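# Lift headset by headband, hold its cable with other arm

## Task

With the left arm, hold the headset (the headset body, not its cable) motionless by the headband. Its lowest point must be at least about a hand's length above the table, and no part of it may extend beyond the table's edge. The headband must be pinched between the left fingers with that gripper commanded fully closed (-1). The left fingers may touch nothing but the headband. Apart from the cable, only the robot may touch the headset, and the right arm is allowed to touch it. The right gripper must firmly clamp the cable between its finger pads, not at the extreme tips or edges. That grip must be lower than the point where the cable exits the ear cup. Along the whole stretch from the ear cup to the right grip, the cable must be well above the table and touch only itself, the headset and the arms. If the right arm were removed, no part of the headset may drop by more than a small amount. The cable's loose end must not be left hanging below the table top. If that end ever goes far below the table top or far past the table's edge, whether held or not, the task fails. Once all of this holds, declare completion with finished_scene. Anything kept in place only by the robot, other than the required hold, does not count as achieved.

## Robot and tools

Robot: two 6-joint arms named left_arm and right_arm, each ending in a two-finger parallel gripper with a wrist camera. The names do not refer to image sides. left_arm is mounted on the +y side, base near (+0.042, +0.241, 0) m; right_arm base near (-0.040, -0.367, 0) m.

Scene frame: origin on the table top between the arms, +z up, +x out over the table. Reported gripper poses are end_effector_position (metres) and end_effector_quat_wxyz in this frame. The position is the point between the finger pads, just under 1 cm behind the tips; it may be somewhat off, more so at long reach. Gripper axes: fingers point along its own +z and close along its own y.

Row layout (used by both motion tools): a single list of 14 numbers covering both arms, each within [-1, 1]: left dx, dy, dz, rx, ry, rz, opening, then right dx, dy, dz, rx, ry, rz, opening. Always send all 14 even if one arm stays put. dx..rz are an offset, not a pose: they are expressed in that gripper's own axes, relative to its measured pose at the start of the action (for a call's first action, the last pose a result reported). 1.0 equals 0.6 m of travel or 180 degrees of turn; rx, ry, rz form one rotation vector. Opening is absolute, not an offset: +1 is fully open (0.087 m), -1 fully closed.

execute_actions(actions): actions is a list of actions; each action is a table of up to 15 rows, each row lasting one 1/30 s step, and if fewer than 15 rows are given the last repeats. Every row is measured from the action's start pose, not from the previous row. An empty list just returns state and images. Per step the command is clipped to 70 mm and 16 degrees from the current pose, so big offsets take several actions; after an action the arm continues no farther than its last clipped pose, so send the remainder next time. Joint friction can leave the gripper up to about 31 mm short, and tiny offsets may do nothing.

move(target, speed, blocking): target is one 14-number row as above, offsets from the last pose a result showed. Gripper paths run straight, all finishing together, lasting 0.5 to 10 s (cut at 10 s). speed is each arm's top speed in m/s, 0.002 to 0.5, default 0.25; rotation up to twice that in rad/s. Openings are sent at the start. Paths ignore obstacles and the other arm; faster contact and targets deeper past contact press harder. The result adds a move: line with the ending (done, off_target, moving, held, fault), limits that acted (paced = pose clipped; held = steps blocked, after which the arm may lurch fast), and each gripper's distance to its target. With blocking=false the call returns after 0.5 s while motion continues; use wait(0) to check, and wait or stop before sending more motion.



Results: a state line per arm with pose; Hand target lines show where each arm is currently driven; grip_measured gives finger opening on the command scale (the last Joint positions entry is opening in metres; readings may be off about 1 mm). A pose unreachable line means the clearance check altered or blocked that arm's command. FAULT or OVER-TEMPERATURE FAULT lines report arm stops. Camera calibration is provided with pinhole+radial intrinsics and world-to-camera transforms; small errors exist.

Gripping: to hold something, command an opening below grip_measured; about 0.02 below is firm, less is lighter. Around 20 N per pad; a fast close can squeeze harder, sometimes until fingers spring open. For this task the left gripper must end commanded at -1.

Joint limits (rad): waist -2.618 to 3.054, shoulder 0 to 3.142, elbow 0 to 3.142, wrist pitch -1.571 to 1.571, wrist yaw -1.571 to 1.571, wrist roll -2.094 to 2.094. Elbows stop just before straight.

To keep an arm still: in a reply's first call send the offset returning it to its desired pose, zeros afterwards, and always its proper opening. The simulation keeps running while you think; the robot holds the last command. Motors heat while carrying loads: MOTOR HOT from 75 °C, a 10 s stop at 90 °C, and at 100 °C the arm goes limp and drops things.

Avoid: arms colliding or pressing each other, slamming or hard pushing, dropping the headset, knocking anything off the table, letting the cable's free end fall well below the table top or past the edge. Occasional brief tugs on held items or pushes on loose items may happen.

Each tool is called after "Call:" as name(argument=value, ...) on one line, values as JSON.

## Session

Call:
execute_actions(actions=[])

Scene clock: 0.00 s.
left_arm: end_effector_position=(+0.4990, +0.4046, +0.2873) grip_measured=+0.980 end_effector_quat_wxyz=(-0.394, +0.665, -0.592, +0.228) | right_arm: end_effector_position=(+0.2679, -0.0173, +0.1393) grip_measured=+0.993 end_effector_quat_wxyz=(+0.687, +0.044, +0.720, +0.083)
Joint positions: left_arm=[ 0.594  1.678  1.696 -0.65   0.124 -1.278  0.087] | right_arm=[1.04  1.875 0.892 0.886 1.123 0.268 0.087]
Joint velocities: left_arm=[-0.032 -0.022 -0.012 -0.007 -0.037  0.037  0.001] | right_arm=[ 0.007  0.012 -0.007 -0.037 -0.022 -0.051 -0.001]
Hand target (left_arm): +0.499, +0.405, +0.287; -0.394, +0.665, -0.592, +0.228
Hand target (right_arm): +0.268, -0.017, +0.139; +0.687, +0.044, +0.720, +0.083
camera_calibration (this result's frames):
cam_left_wrist: T_world_to_cam=[[0.600824, -0.00080831, 0.799381, -0.525174], [-0.466615, -0.812309, 0.349893, 0.47624], [0.649061, -0.583227, -0.488432, 0.193779], [0, 0, 0, 1]] pos_world=[0.411984, 0.499447, 0.347829]
cam_right_wrist: T_world_to_cam=[[0.0724052, -0.980153, -0.18455, -0.0137046], [-0.785851, 0.0578765, -0.615702, 0.320997], [0.614163, 0.189608, -0.766063, 0.086745], [0, 0, 0, 1]] pos_world=[0.199972, -0.0484584, 0.261561]

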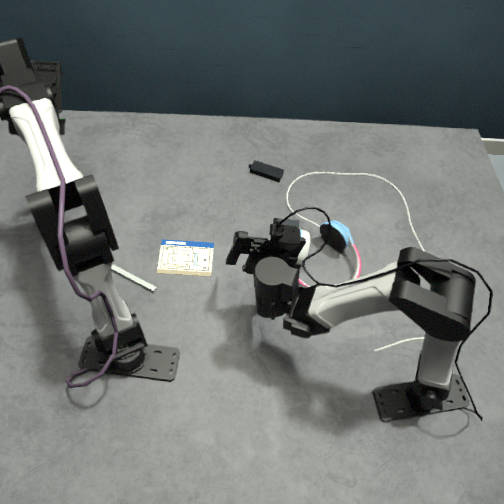

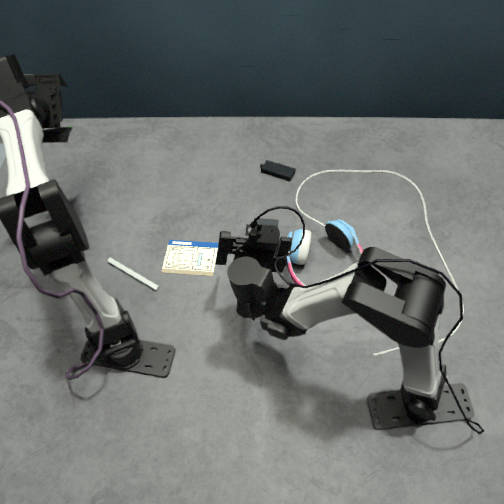

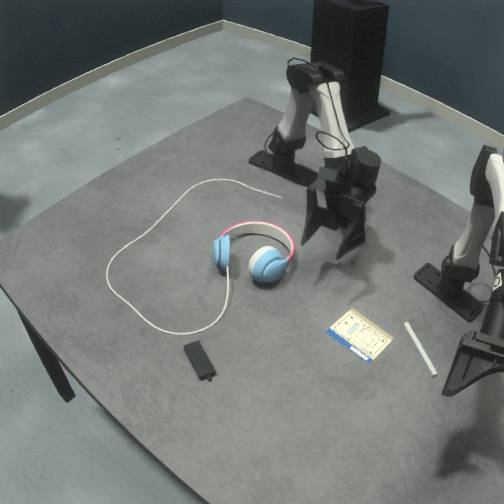

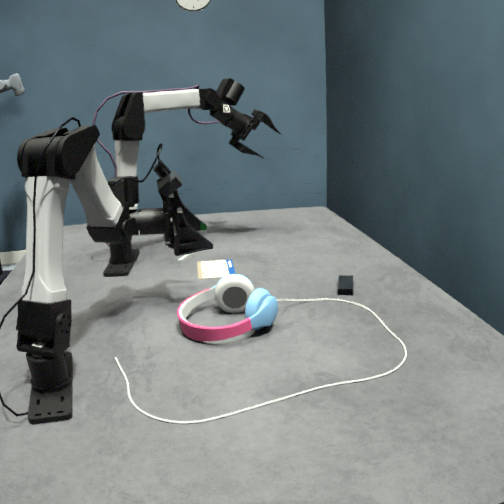

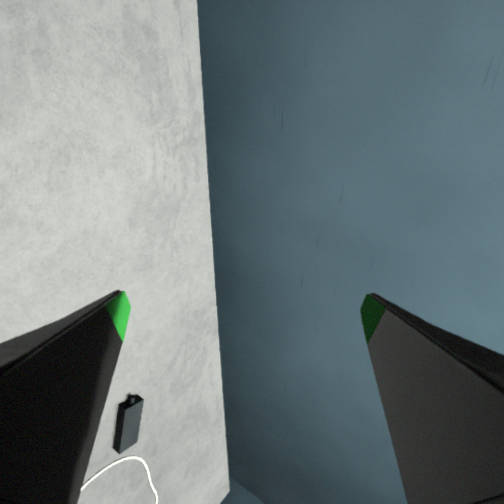

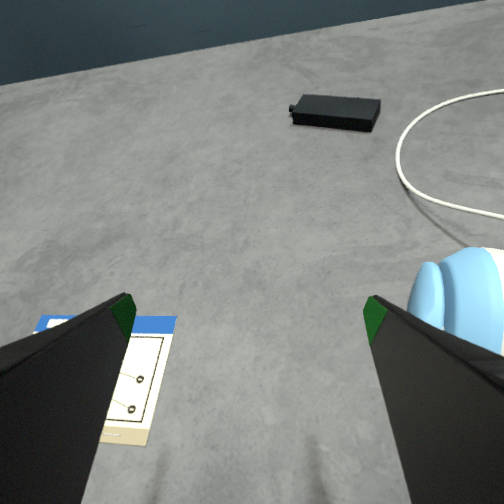

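Call:
move(target=[0,0,0,0,0,0,1,-0.3,-0.67,0,0,0,0,1], speed=0.4)

Call:
move(target=[0.935,0.508,-0.561,-0.114,-0.425,-0.86,1,0,0,0,0,0,0,1], speed=0.4)

Scene clock: 2.50 s.
left_arm: end_effector_position=(+0.4990, +0.4046, +0.2873) grip_measured=+0.980 end_effector_quat_wxyz=(-0.394, +0.665, -0.592, +0.228) | right_arm: end_effector_position=(+0.2926, -0.4446, +0.2394) grip_measured=+0.993 end_effector_quat_wxyz=(+0.697, +0.044, +0.711, +0.084)
Joint positions: left_arm=[ 0.594  1.678  1.696 -0.65   0.124 -1.278  0.087] | right_arm=[-0.685  0.929  0.527  0.383 -0.598  0.171  0.087]
Joint velocities: left_arm=[-0.022 -0.002  0.012 -0.007 -0.081  0.022 -0.   ] | right_arm=[ 0.002 -0.032 -0.002 -0.022  0.007 -0.081  0.   ]
Hand target (left_arm): +0.499, +0.405, +0.287; -0.394, +0.665, -0.592, +0.228
Hand target (right_arm): +0.295, -0.448, +0.234; +0.686, +0.049, +0.721, +0.088
Off the commanded pose (left_arm): 0.000 m, 0 deg.
Off the commanded pose (right_arm): 0.007 m, 2 deg.
move: done; limits=paced
camera_calibration (this result's frames):
cam_left_wrist: T_world_to_cam=[[0.600824, -0.00080831, 0.799381, -0.525174], [-0.466615, -0.812309, 0.349893, 0.47624], [0.649061, -0.583227, -0.488432, 0.193779], [0, 0, 0, 1]] pos_world=[0.411984, 0.499447, 0.347829]
cam_right_wrist: T_world_to_cam=[[0.0750091, -0.979836, -0.185189, -0.416391], [-0.76923, 0.0613214, -0.636023, 0.428218], [0.634554, 0.19016, -0.74912, 0.219487], [0, 0, 0, 1]] pos_world=[0.221355, -0.475991, 0.359668]

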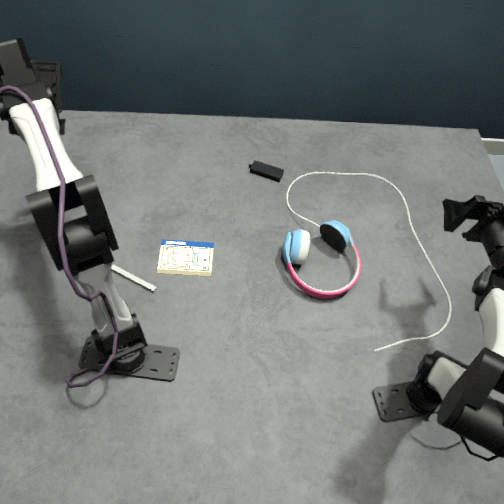

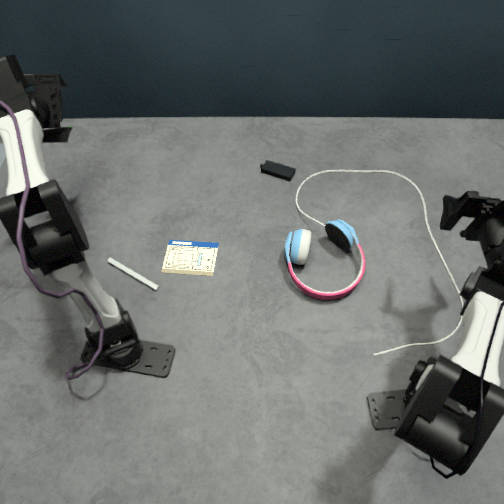

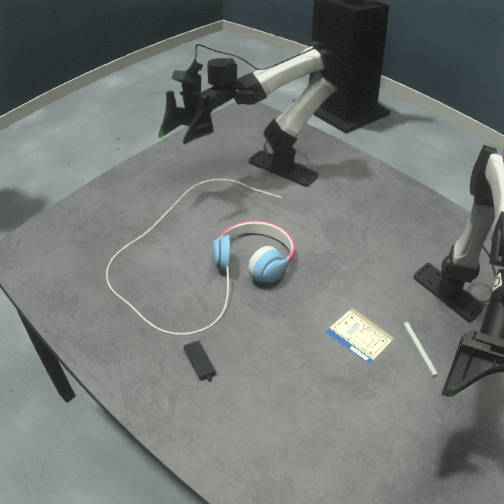

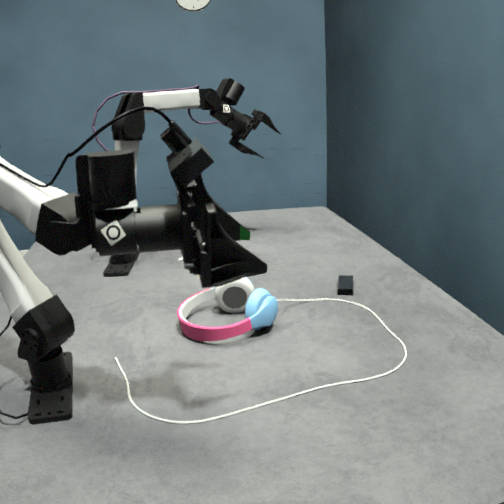

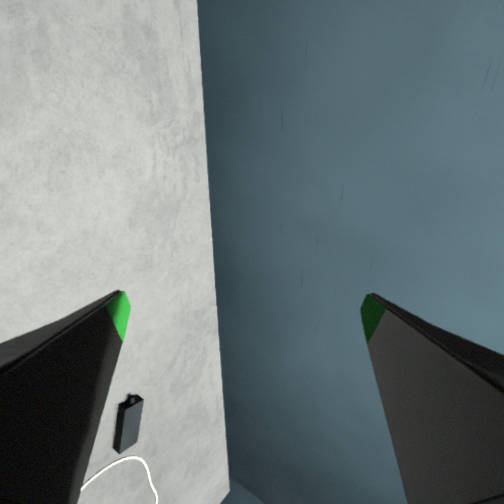

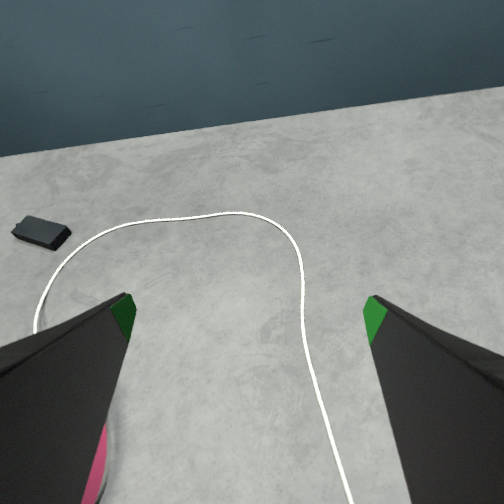

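Scene clock: 9.07 s.
left_arm: end_effector_position=(+0.1686, -0.2076, +0.1471) grip_measured=+0.980 end_effector_quat_wxyz=(+0.111, +0.706, +0.698, -0.042) | right_arm: end_effector_position=(+0.2926, -0.4446, +0.2394) grip_measured=+0.993 end_effector_quat_wxyz=(+0.697, +0.044, +0.711, +0.084)
Joint positions: left_arm=[-1.212  2.451  2.693 -1.578 -0.043  0.252  0.087] | right_arm=[-0.685  0.929  0.527  0.383 -0.598  0.171  0.087]
Joint velocities: left_arm=[-0.022 -0.007  0.007 -0.007 -0.051 -0.066 -0.   ] | right_arm=[ 0.007 -0.017  0.002  0.095 -0.066  0.007 -0.001]
Hand target (left_arm): +0.165, -0.210, +0.145; +0.112, +0.712, +0.692, -0.038
Hand target (right_arm): +0.293, -0.445, +0.239; +0.697, +0.044, +0.711, +0.084
Off the commanded pose (left_arm): 0.014 m, 14 deg.
Off the commanded pose (right_arm): 0.000 m, 0 deg.
joint sent to its limit (left arm) — the command would take joint 4 (wrist pitch) past its lower limit, so that joint was sent only as far as its limit.
move: off_target (left_arm); limits=paced
camera_calibration (this result's frames):
cam_left_wrist: T_world_to_cam=[[-0.995893, -0.0115842, -0.0897906, 0.182677], [-0.0642267, 0.789397, 0.610514, 0.100121], [0.0638081, 0.613774, -0.786899, 0.373784], [0, 0, 0, 1]] pos_world=[0.164507, -0.306338, 0.249407]
cam_right_wrist: T_world_to_cam=[[0.0750091, -0.979836, -0.185189, -0.416391], [-0.76923, 0.0613214, -0.636023, 0.428218], [0.634554, 0.19016, -0.74912, 0.219487], [0, 0, 0, 1]] pos_world=[0.221355, -0.475991, 0.359668]

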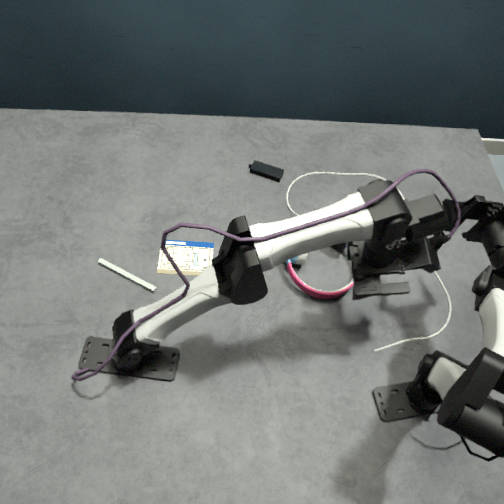

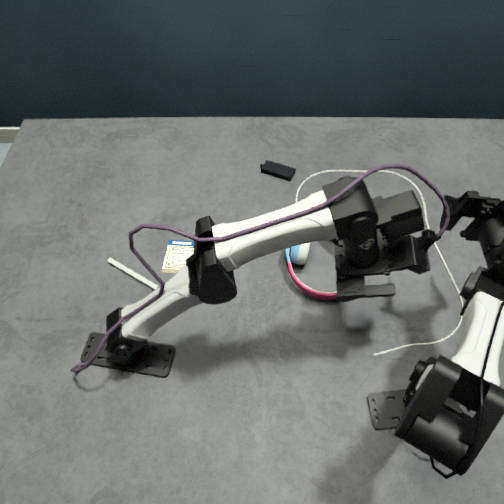

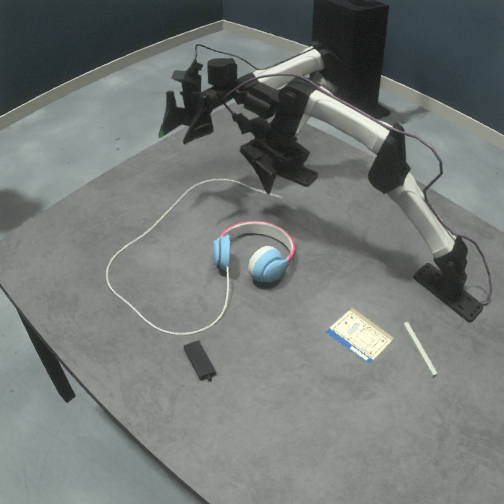

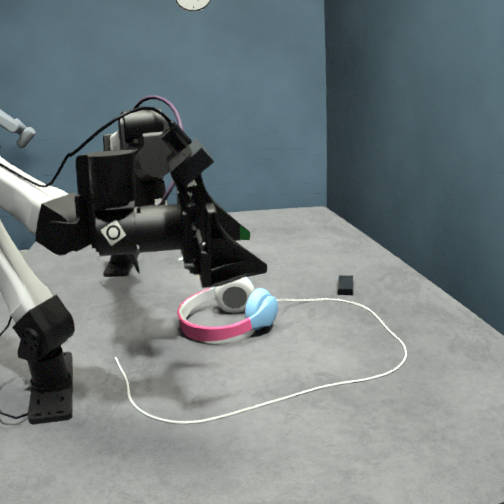

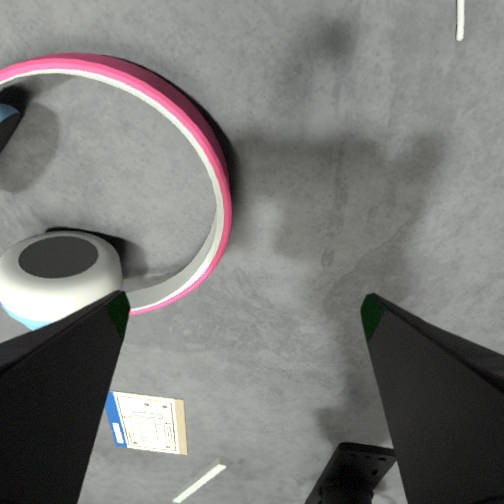

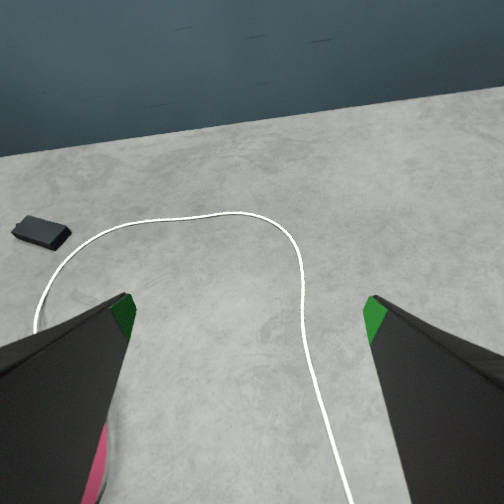

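Call:
move(target=[0.10,0.03,0.205,0,0.07,0,1,0,0,0,0,0,0,1], speed=0.15)

Scene clock: 10.63 s.
left_arm: end_effector_position=(+0.1934, -0.1831, +0.0278) grip_measured=+0.980 end_effector_quat_wxyz=(+0.042, +0.708, +0.704, +0.027) | right_arm: end_effector_position=(+0.2926, -0.4446, +0.2394) grip_measured=+0.993 end_effector_quat_wxyz=(+0.697, +0.044, +0.711, +0.084)
Joint positions: left_arm=[-1.166  2.462  2.212 -1.274 -0.088  0.289  0.087] | right_arm=[-0.685  0.929  0.527  0.383 -0.598  0.171  0.087]
Joint velocities: left_arm=[-0.002  0.002 -0.007  0.022 -0.022  0.007 -0.   ] | right_arm=[-0.002 -0.012 -0.007  0.037  0.007 -0.051  0.   ]
Hand target (left_arm): +0.198, -0.178, +0.017; +0.033, +0.707, +0.705, +0.035
Hand target (right_arm): +0.293, -0.445, +0.239; +0.697, +0.044, +0.711, +0.084
Off the commanded pose (left_arm): 0.015 m, 1 deg.
Off the commanded pose (right_arm): 0.000 m, 0 deg.
move: off_target (left_arm)
camera_calibration (this result's frames):
cam_left_wrist: T_world_to_cam=[[-0.995806, -0.00832457, -0.0911135, 0.19755], [-0.0743264, 0.654324, 0.752553, 0.128501], [0.053353, 0.756169, -0.652198, 0.287606], [0, 0, 0, 1]] pos_world=[0.190928, -0.299915, 0.108872]
cam_right_wrist: T_world_to_cam=[[0.0750091, -0.979836, -0.185189, -0.416391], [-0.76923, 0.0613214, -0.636023, 0.428218], [0.634554, 0.19016, -0.74912, 0.219487], [0, 0, 0, 1]] pos_world=[0.221355, -0.475991, 0.359668]

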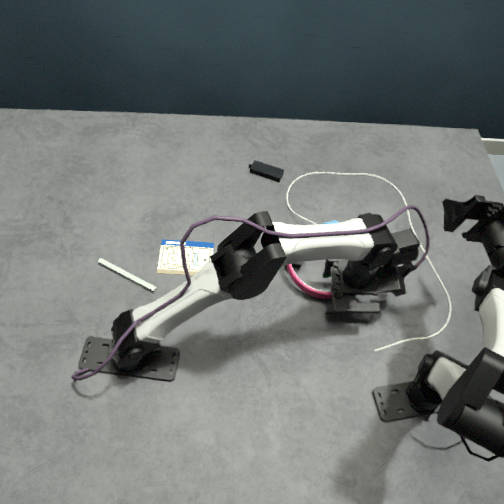

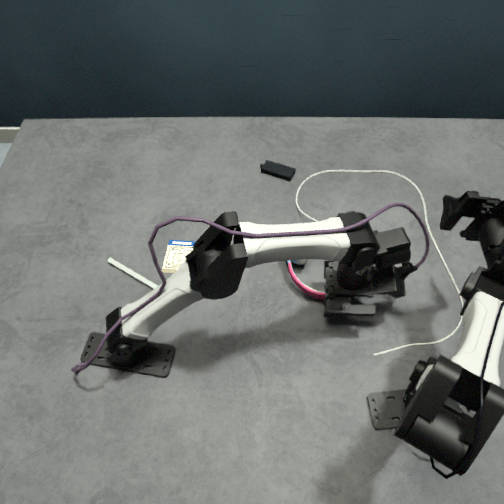

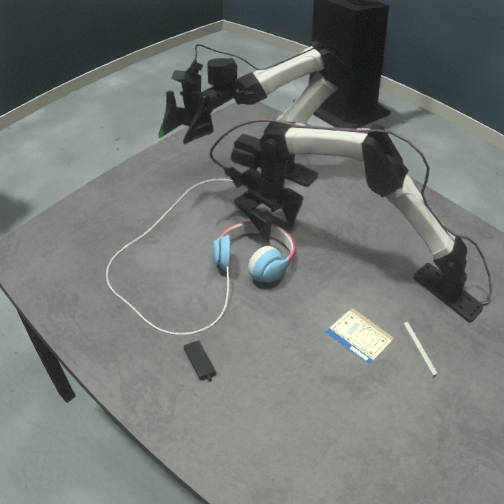

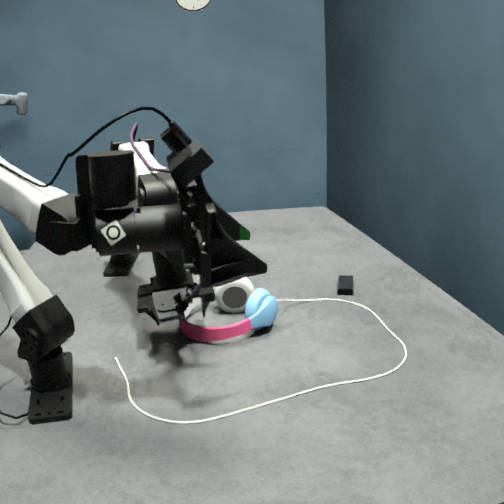

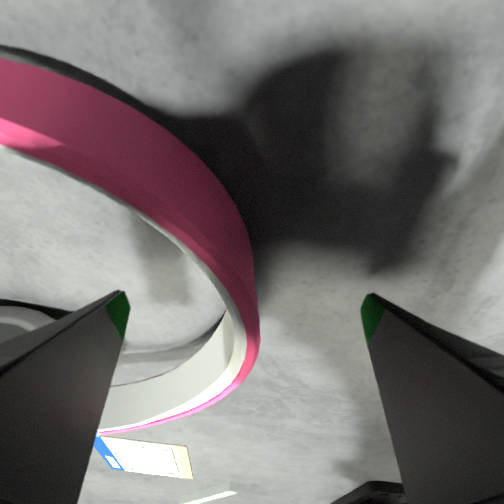

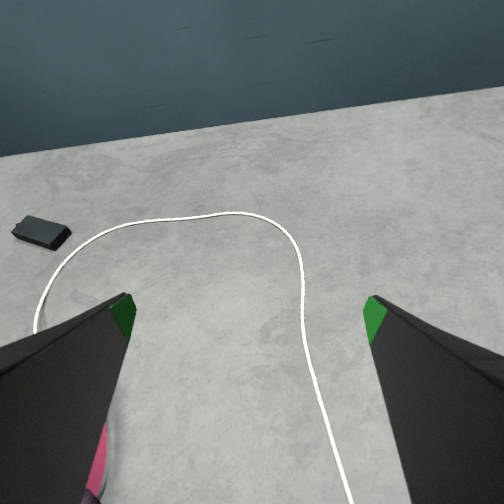

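Call:
move(target=[0.02,0,0.04,0,0,0,1,0,0,0,0,0,0,1], speed=0.08)

Call:
move(target=[0,0,0,0,0,0,-1,0,0,0,0,0,0,1])

Call:
move(target=[0.1,0.15,-0.72,0.385,-0.385,-0.385,-1,0,0,0,0,0,0,1], speed=0.2)

Scene clock: 11.47 s.
left_arm: end_effector_position=(+0.1921, -0.1774, +0.0131) grip_measured=+0.980 end_effector_quat_wxyz=(+0.047, +0.709, +0.703, +0.023) | right_arm: end_effector_position=(+0.2926, -0.4446, +0.2394) grip_measured=+0.993 end_effector_quat_wxyz=(+0.697, +0.044, +0.711, +0.084)
Joint positions: left_arm=[-1.165  2.417  2.075 -1.169 -0.086  0.294  0.087] | right_arm=[-0.685  0.929  0.527  0.383 -0.598  0.171  0.087]
Joint velocities: left_arm=[-0.002 -0.017 -0.007  0.037  0.051 -0.007  0.001] | right_arm=[ 0.012 -0.002  0.002 -0.007  0.066  0.037  0.   ]
Hand target (left_arm): +0.195, -0.172, +0.003; +0.041, +0.708, +0.704, +0.027
Hand target (right_arm): +0.293, -0.445, +0.239; +0.697, +0.044, +0.711, +0.084
Off the commanded pose (left_arm): 0.012 m, 1 deg.
Off the commanded pose (right_arm): 0.000 m, 0 deg.
move: off_target (left_arm)
camera_calibration (this result's frames):
cam_left_wrist: T_world_to_cam=[[-0.995675, -0.00591293, -0.0927168, 0.195409], [-0.0732812, 0.663421, 0.744649, 0.137251], [0.0571073, 0.748223, -0.660985, 0.271755], [0, 0, 0, 1]] pos_world=[0.189103, -0.293233, 0.0955399]
cam_right_wrist: T_world_to_cam=[[0.0750091, -0.979836, -0.185189, -0.416391], [-0.76923, 0.0613214, -0.636023, 0.428218], [0.634554, 0.19016, -0.74912, 0.219487], [0, 0, 0, 1]] pos_world=[0.221355, -0.475991, 0.359668]

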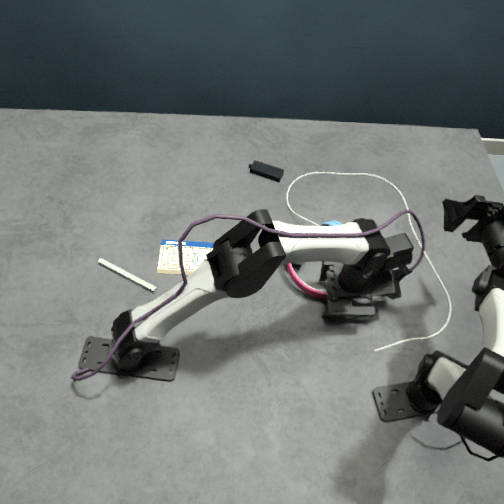

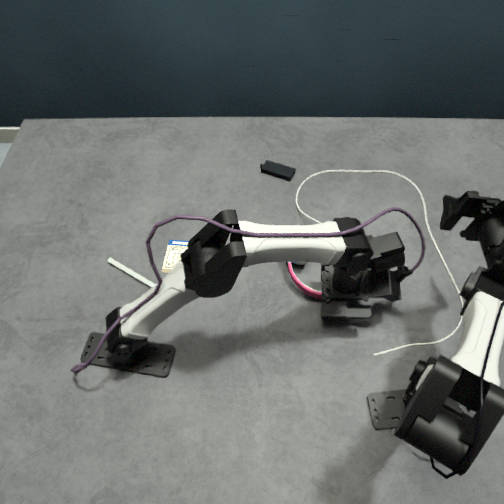

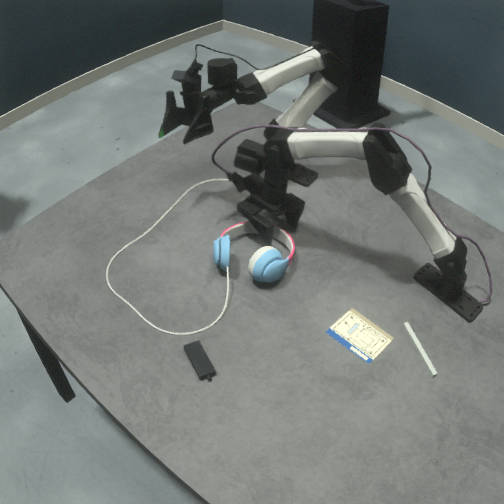

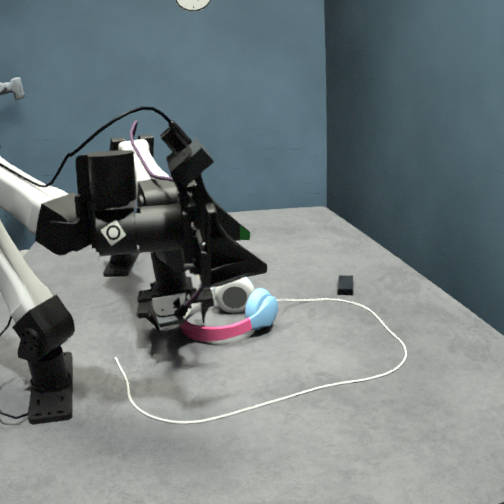

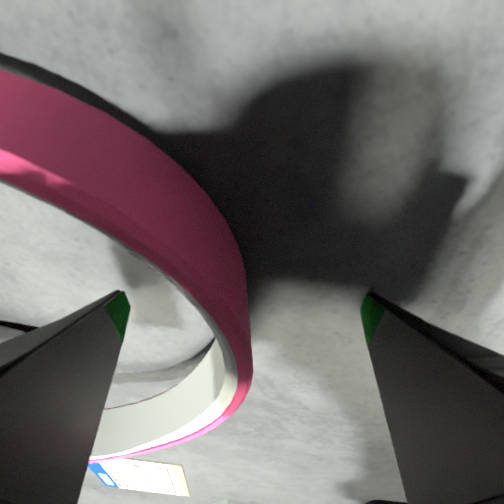

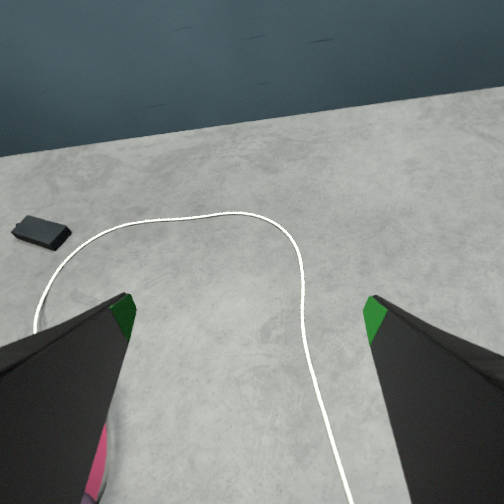

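Scene clock: 11.97 s.
left_arm: end_effector_position=(+0.1926, -0.1764, +0.0133) grip_measured=-0.809 end_effector_quat_wxyz=(+0.046, +0.708, +0.704, +0.026) | right_arm: end_effector_position=(+0.2926, -0.4446, +0.2394) grip_measured=+0.993 end_effector_quat_wxyz=(+0.697, +0.044, +0.711, +0.084)
Joint positions: left_arm=[-1.165  2.417  2.075 -1.172 -0.091  0.292  0.008] | right_arm=[-0.685  0.929  0.527  0.383 -0.598  0.171  0.087]
Joint velocities: left_arm=[ 0.007 -0.002 -0.002 -0.081 -0.022 -0.007  0.   ] | right_arm=[-0.017 -0.012 -0.002 -0.007 -0.022  0.037 -0.   ]
Hand target (left_arm): +0.192, -0.177, +0.013; +0.047, +0.709, +0.703, +0.023
Hand target (right_arm): +0.293, -0.445, +0.239; +0.697, +0.044, +0.711, +0.084
Off the commanded pose (left_arm): 0.001 m, 0 deg.
Off the commanded pose (right_arm): 0.000 m, 0 deg.
move: done
camera_calibration (this result's frames):
cam_left_wrist: T_world_to_cam=[[-0.995296, -0.00769811, -0.0965709, 0.195628], [-0.0775939, 0.660184, 0.747086, 0.136714], [0.0580034, 0.751065, -0.657676, 0.271412], [0, 0, 0, 1]] pos_world=[0.189574, -0.292598, 0.0952557]
cam_right_wrist: T_world_to_cam=[[0.0750091, -0.979836, -0.185189, -0.416391], [-0.76923, 0.0613214, -0.636023, 0.428218], [0.634554, 0.19016, -0.74912, 0.219487], [0, 0, 0, 1]] pos_world=[0.221355, -0.475991, 0.359668]

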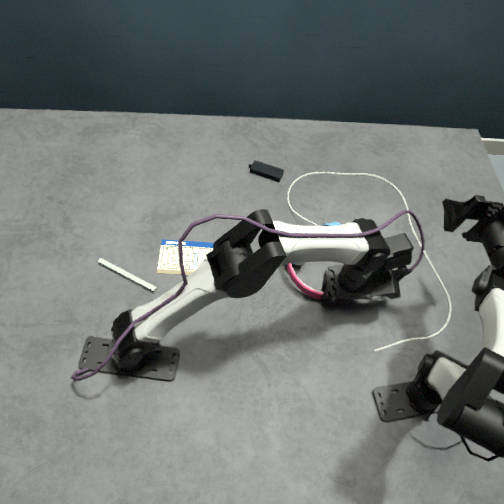

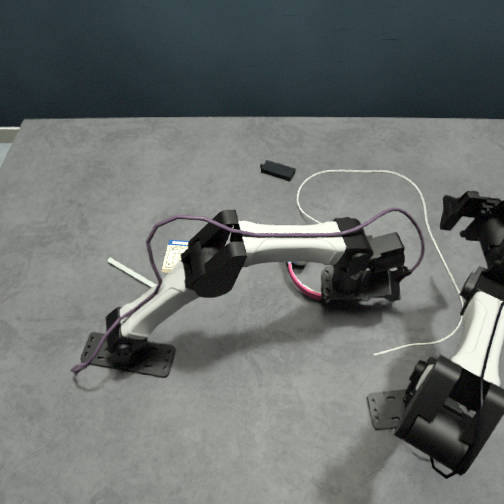

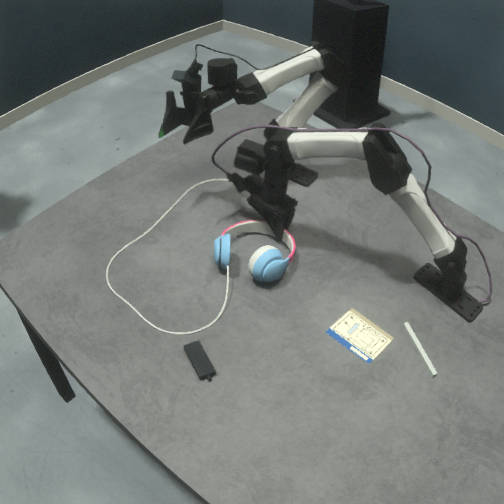

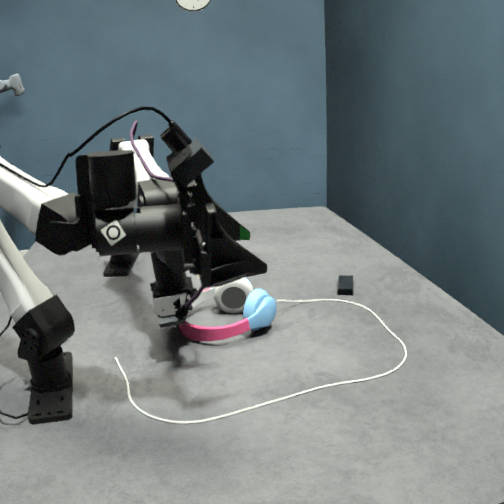

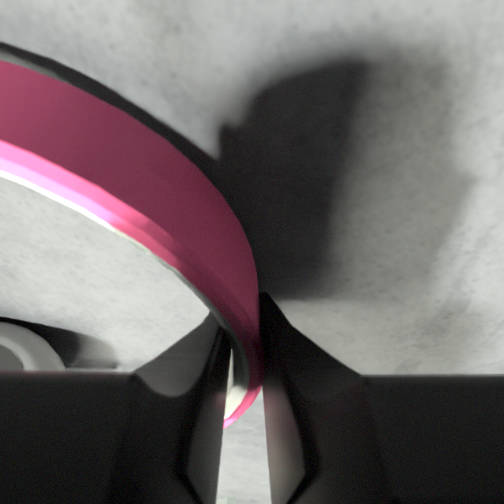

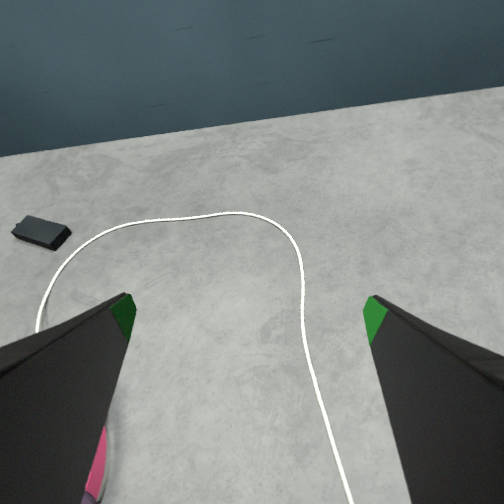

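Scene clock: 17.97 s.
left_arm: end_effector_position=(+0.2473, -0.1060, +0.4293) grip_measured=-0.813 end_effector_quat_wxyz=(+0.011, +0.013, +0.706, -0.708) | right_arm: end_effector_position=(+0.2926, -0.4446, +0.2394) grip_measured=+0.993 end_effector_quat_wxyz=(+0.697, +0.044, +0.711, +0.084)
Joint positions: left_arm=[-0.484  1.422  1.403  0.024  0.967 -1.54   0.008] | right_arm=[-0.685  0.929  0.527  0.383 -0.598  0.171  0.087]
Joint velocities: left_arm=[ 0.012  0.002  0.002  0.037 -0.037 -0.022 -0.002] | right_arm=[ 0.002  0.002 -0.012 -0.022 -0.007  0.051 -0.   ]
Hand target (left_arm): +0.244, -0.100, +0.443; +0.031, +0.023, +0.692, -0.721
Hand target (right_arm): +0.293, -0.445, +0.239; +0.697, +0.044, +0.711, +0.084
Off the commanded pose (left_arm): 0.023 m, 4 deg.
Off the commanded pose (right_arm): 0.000 m, 0 deg.
move: off_target (left_arm)
camera_calibration (this result's frames):
cam_left_wrist: T_world_to_cam=[[-0.0215211, 0.00871973, 0.99973, -0.418956], [-0.635557, 0.771784, -0.0204131, 0.262942], [-0.771754, -0.635825, -0.0110677, 0.269569], [0, 0, 0, 1]] pos_world=[0.366139, -0.027882, 0.427194]
cam_right_wrist: T_world_to_cam=[[0.0750091, -0.979836, -0.185189, -0.416391], [-0.76923, 0.0613214, -0.636023, 0.428218], [0.634554, 0.19016, -0.74912, 0.219487], [0, 0, 0, 1]] pos_world=[0.221355, -0.475991, 0.359668]

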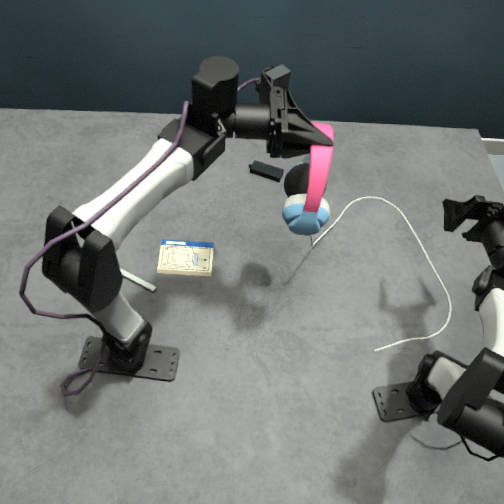

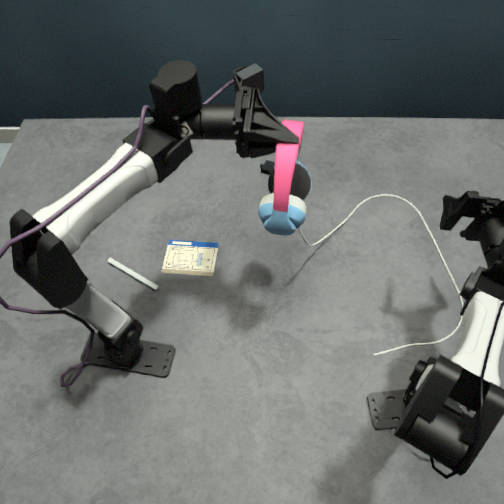

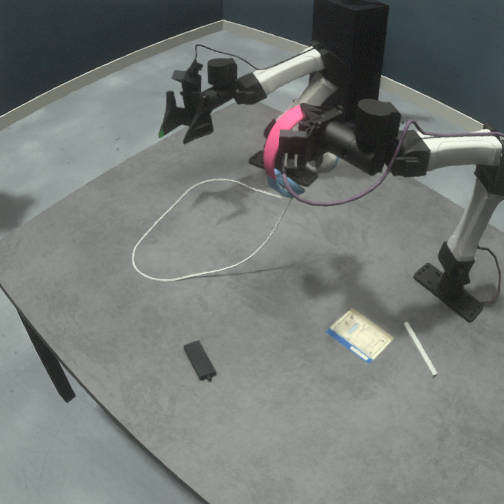

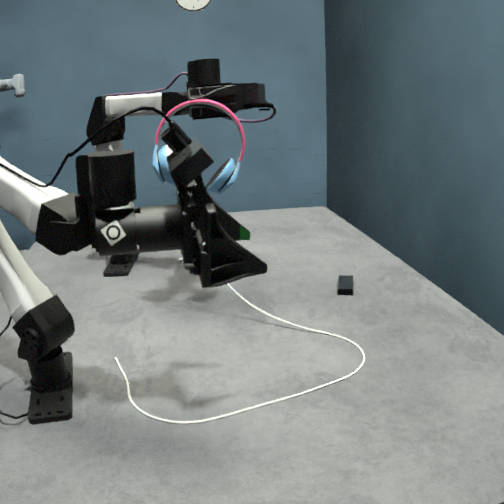

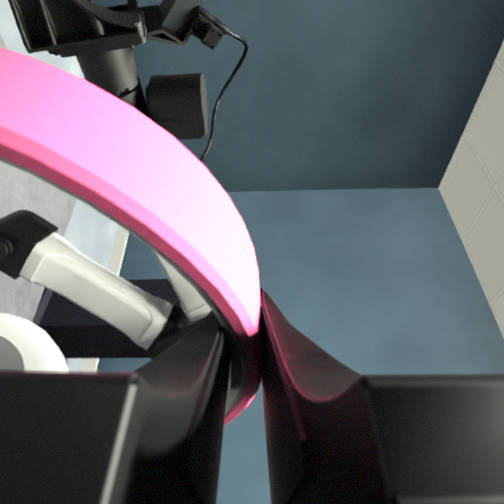

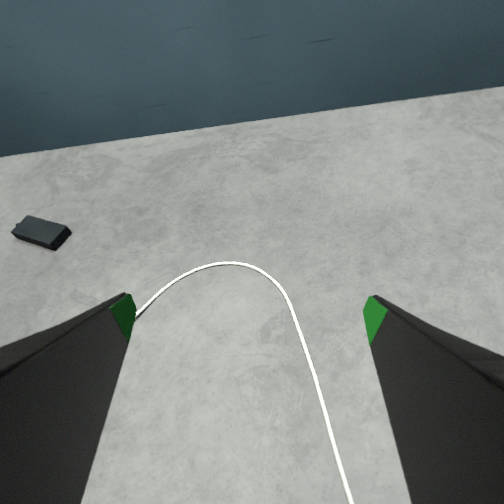

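Call:
move(target=[0,-0.025,0,0,0,0,-1,0.233,0.35,-0.06,-0.33,0,0,1], speed=0.3)

Scene clock: 20.43 s.
left_arm: end_effector_position=(+0.2457, -0.1049, +0.4283) grip_measured=-0.813 end_effector_quat_wxyz=(-0.004, -0.002, +0.718, -0.697) | right_arm: end_effector_position=(+0.2448, -0.2173, +0.1447) grip_measured=+0.993 end_effector_quat_wxyz=(+0.621, -0.307, +0.597, +0.404)
Joint positions: left_arm=[-0.484  1.422  1.432 -0.063  0.966 -1.536  0.008] | right_arm=[-0.181  1.54   0.205  1.544 -1.079  0.287  0.087]
Joint velocities: left_arm=[ 0.007 -0.022  0.002 -0.007  0.037  0.037  0.001] | right_arm=[-0.027 -0.012  0.002  0.051  0.037  0.007 -0.   ]
Hand target (left_arm): +0.246, -0.105, +0.444; +0.011, +0.013, +0.706, -0.708
Hand target (right_arm): +0.245, -0.214, +0.142; +0.617, -0.315, +0.594, +0.408
Off the commanded pose (left_arm): 0.016 m, 3 deg.
Off the commanded pose (right_arm): 0.006 m, 3 deg.
joint sent to its limit (right arm) — the command would take joint 4 (wrist pitch) past its upper limit, so that joint was sent only as far as its limit.
move: off_target (left_arm, right_arm)
camera_calibration (this result's frames):
cam_left_wrist: T_world_to_cam=[[0.0208897, -0.0239117, 0.999496, -0.43178], [-0.635564, 0.771396, 0.0317382, 0.238675], [-0.771766, -0.635906, 0.000916835, 0.263922], [0, 0, 0, 1]] pos_world=[0.364399, -0.0266075, 0.423745]
cam_right_wrist: T_world_to_cam=[[0.87868, -0.46608, -0.103394, -0.304526], [-0.387345, -0.569393, -0.72509, 0.0996421], [0.279078, 0.677172, -0.680848, 0.318606], [0, 0, 0, 1]] pos_world=[0.217261, -0.300949, 0.257685]

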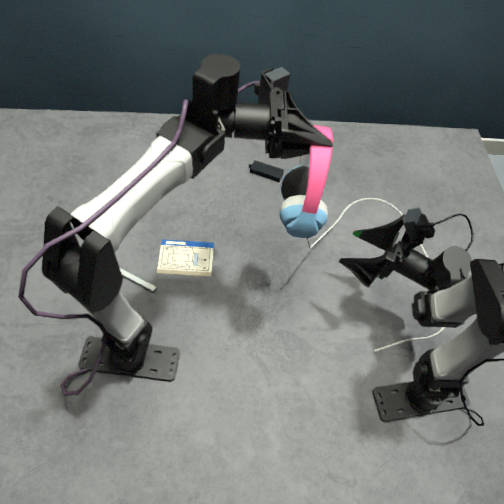

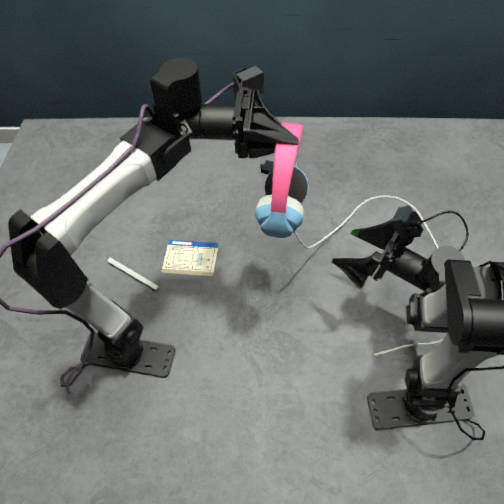

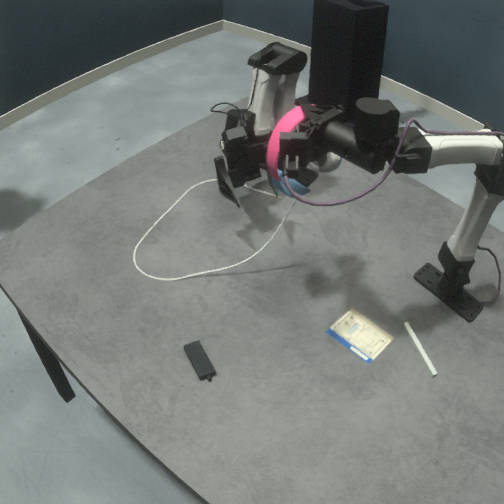

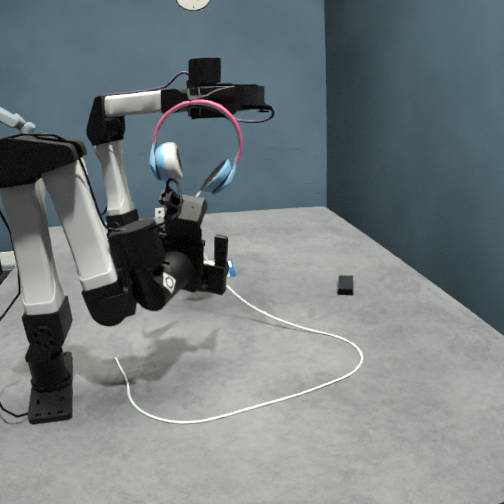

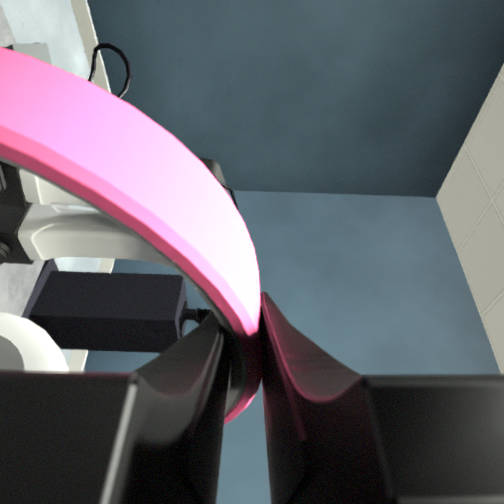

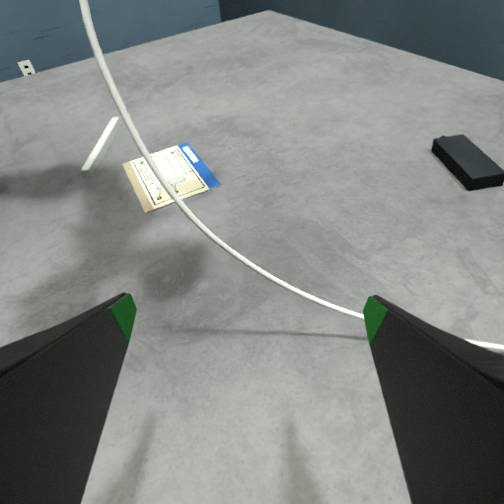

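Call:
move(target=[0,-0.025,0,0,0,0,-1,0,0.12,0.13,0,0,0,1], speed=0.15)

Scene clock: 22.00 s.
left_arm: end_effector_position=(+0.2432, -0.1031, +0.4303) grip_measured=-0.813 end_effector_quat_wxyz=(-0.016, -0.014, +0.727, -0.686) | right_arm: end_effector_position=(+0.2190, -0.1173, +0.1514) grip_measured=+0.993 end_effector_quat_wxyz=(+0.615, -0.307, +0.604, +0.404)
Joint positions: left_arm=[-0.484  1.422  1.469 -0.148  0.966 -1.531  0.008] | right_arm=[ 0.344  1.394  0.222  1.27  -0.562  0.164  0.087]
Joint velocities: left_arm=[-0.032 -0.002  0.012 -0.037 -0.037  0.022  0.   ] | right_arm=[ 0.007 -0.002  0.007  0.007 -0.066  0.11   0.   ]
Hand target (left_arm): +0.245, -0.105, +0.443; -0.004, -0.002, +0.718, -0.696
Hand target (right_arm): +0.221, -0.114, +0.160; +0.621, -0.309, +0.597, +0.403
Off the commanded pose (left_arm): 0.013 m, 3 deg.
Off the commanded pose (right_arm): 0.009 m, 1 deg.
move: off_target (left_arm)
camera_calibration (this result's frames):
cam_left_wrist: T_world_to_cam=[[0.0556649, -0.051495, 0.997121, -0.443933], [-0.633536, 0.770057, 0.0751361, 0.216366], [-0.771708, -0.635894, 0.0102412, 0.259071], [0, 0, 0, 1]] pos_world=[0.361714, -0.0247321, 0.423745]
cam_right_wrist: T_world_to_cam=[[0.877646, -0.465706, -0.113382, -0.232831], [-0.398003, -0.576275, -0.713793, 0.15132], [0.267078, 0.671584, -0.691118, 0.266247], [0, 0, 0, 1]] pos_world=[0.193461, -0.200036, 0.26562]

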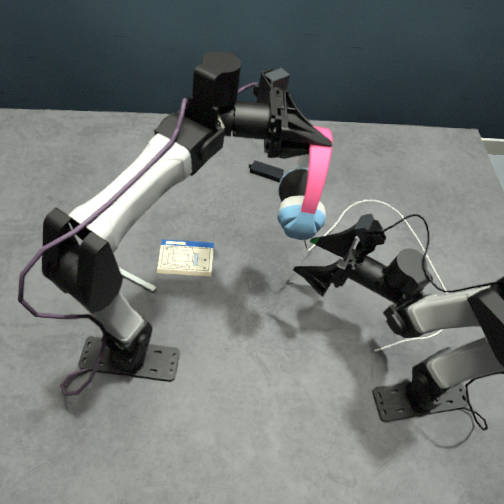

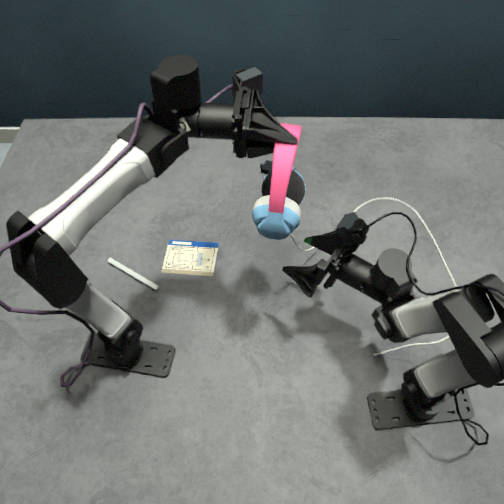

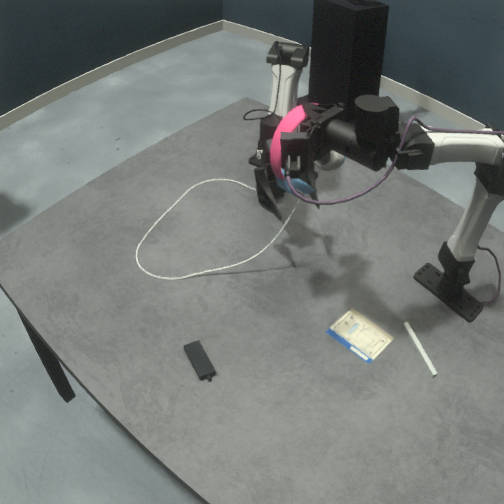

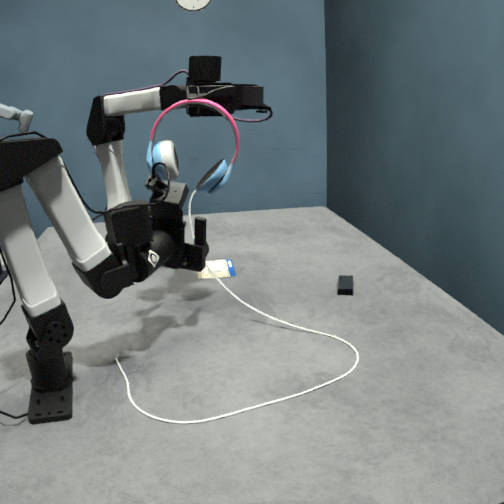

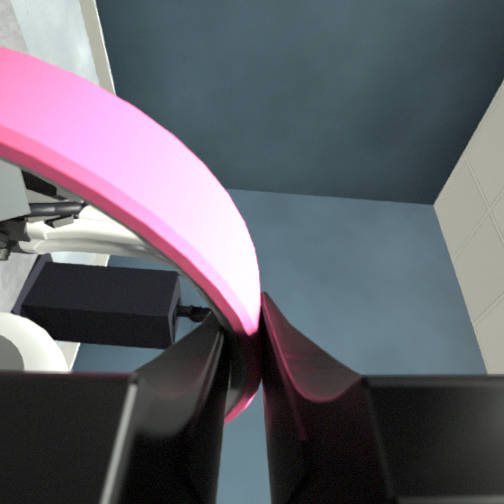

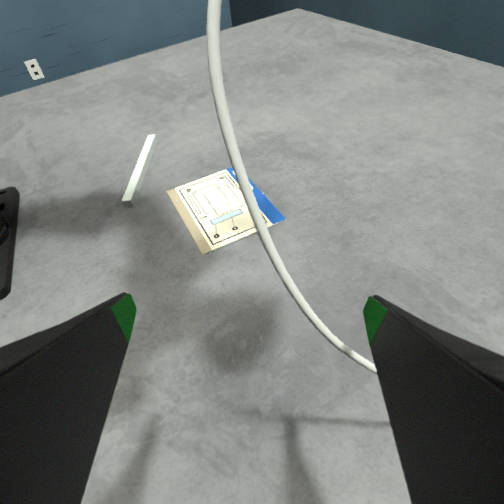

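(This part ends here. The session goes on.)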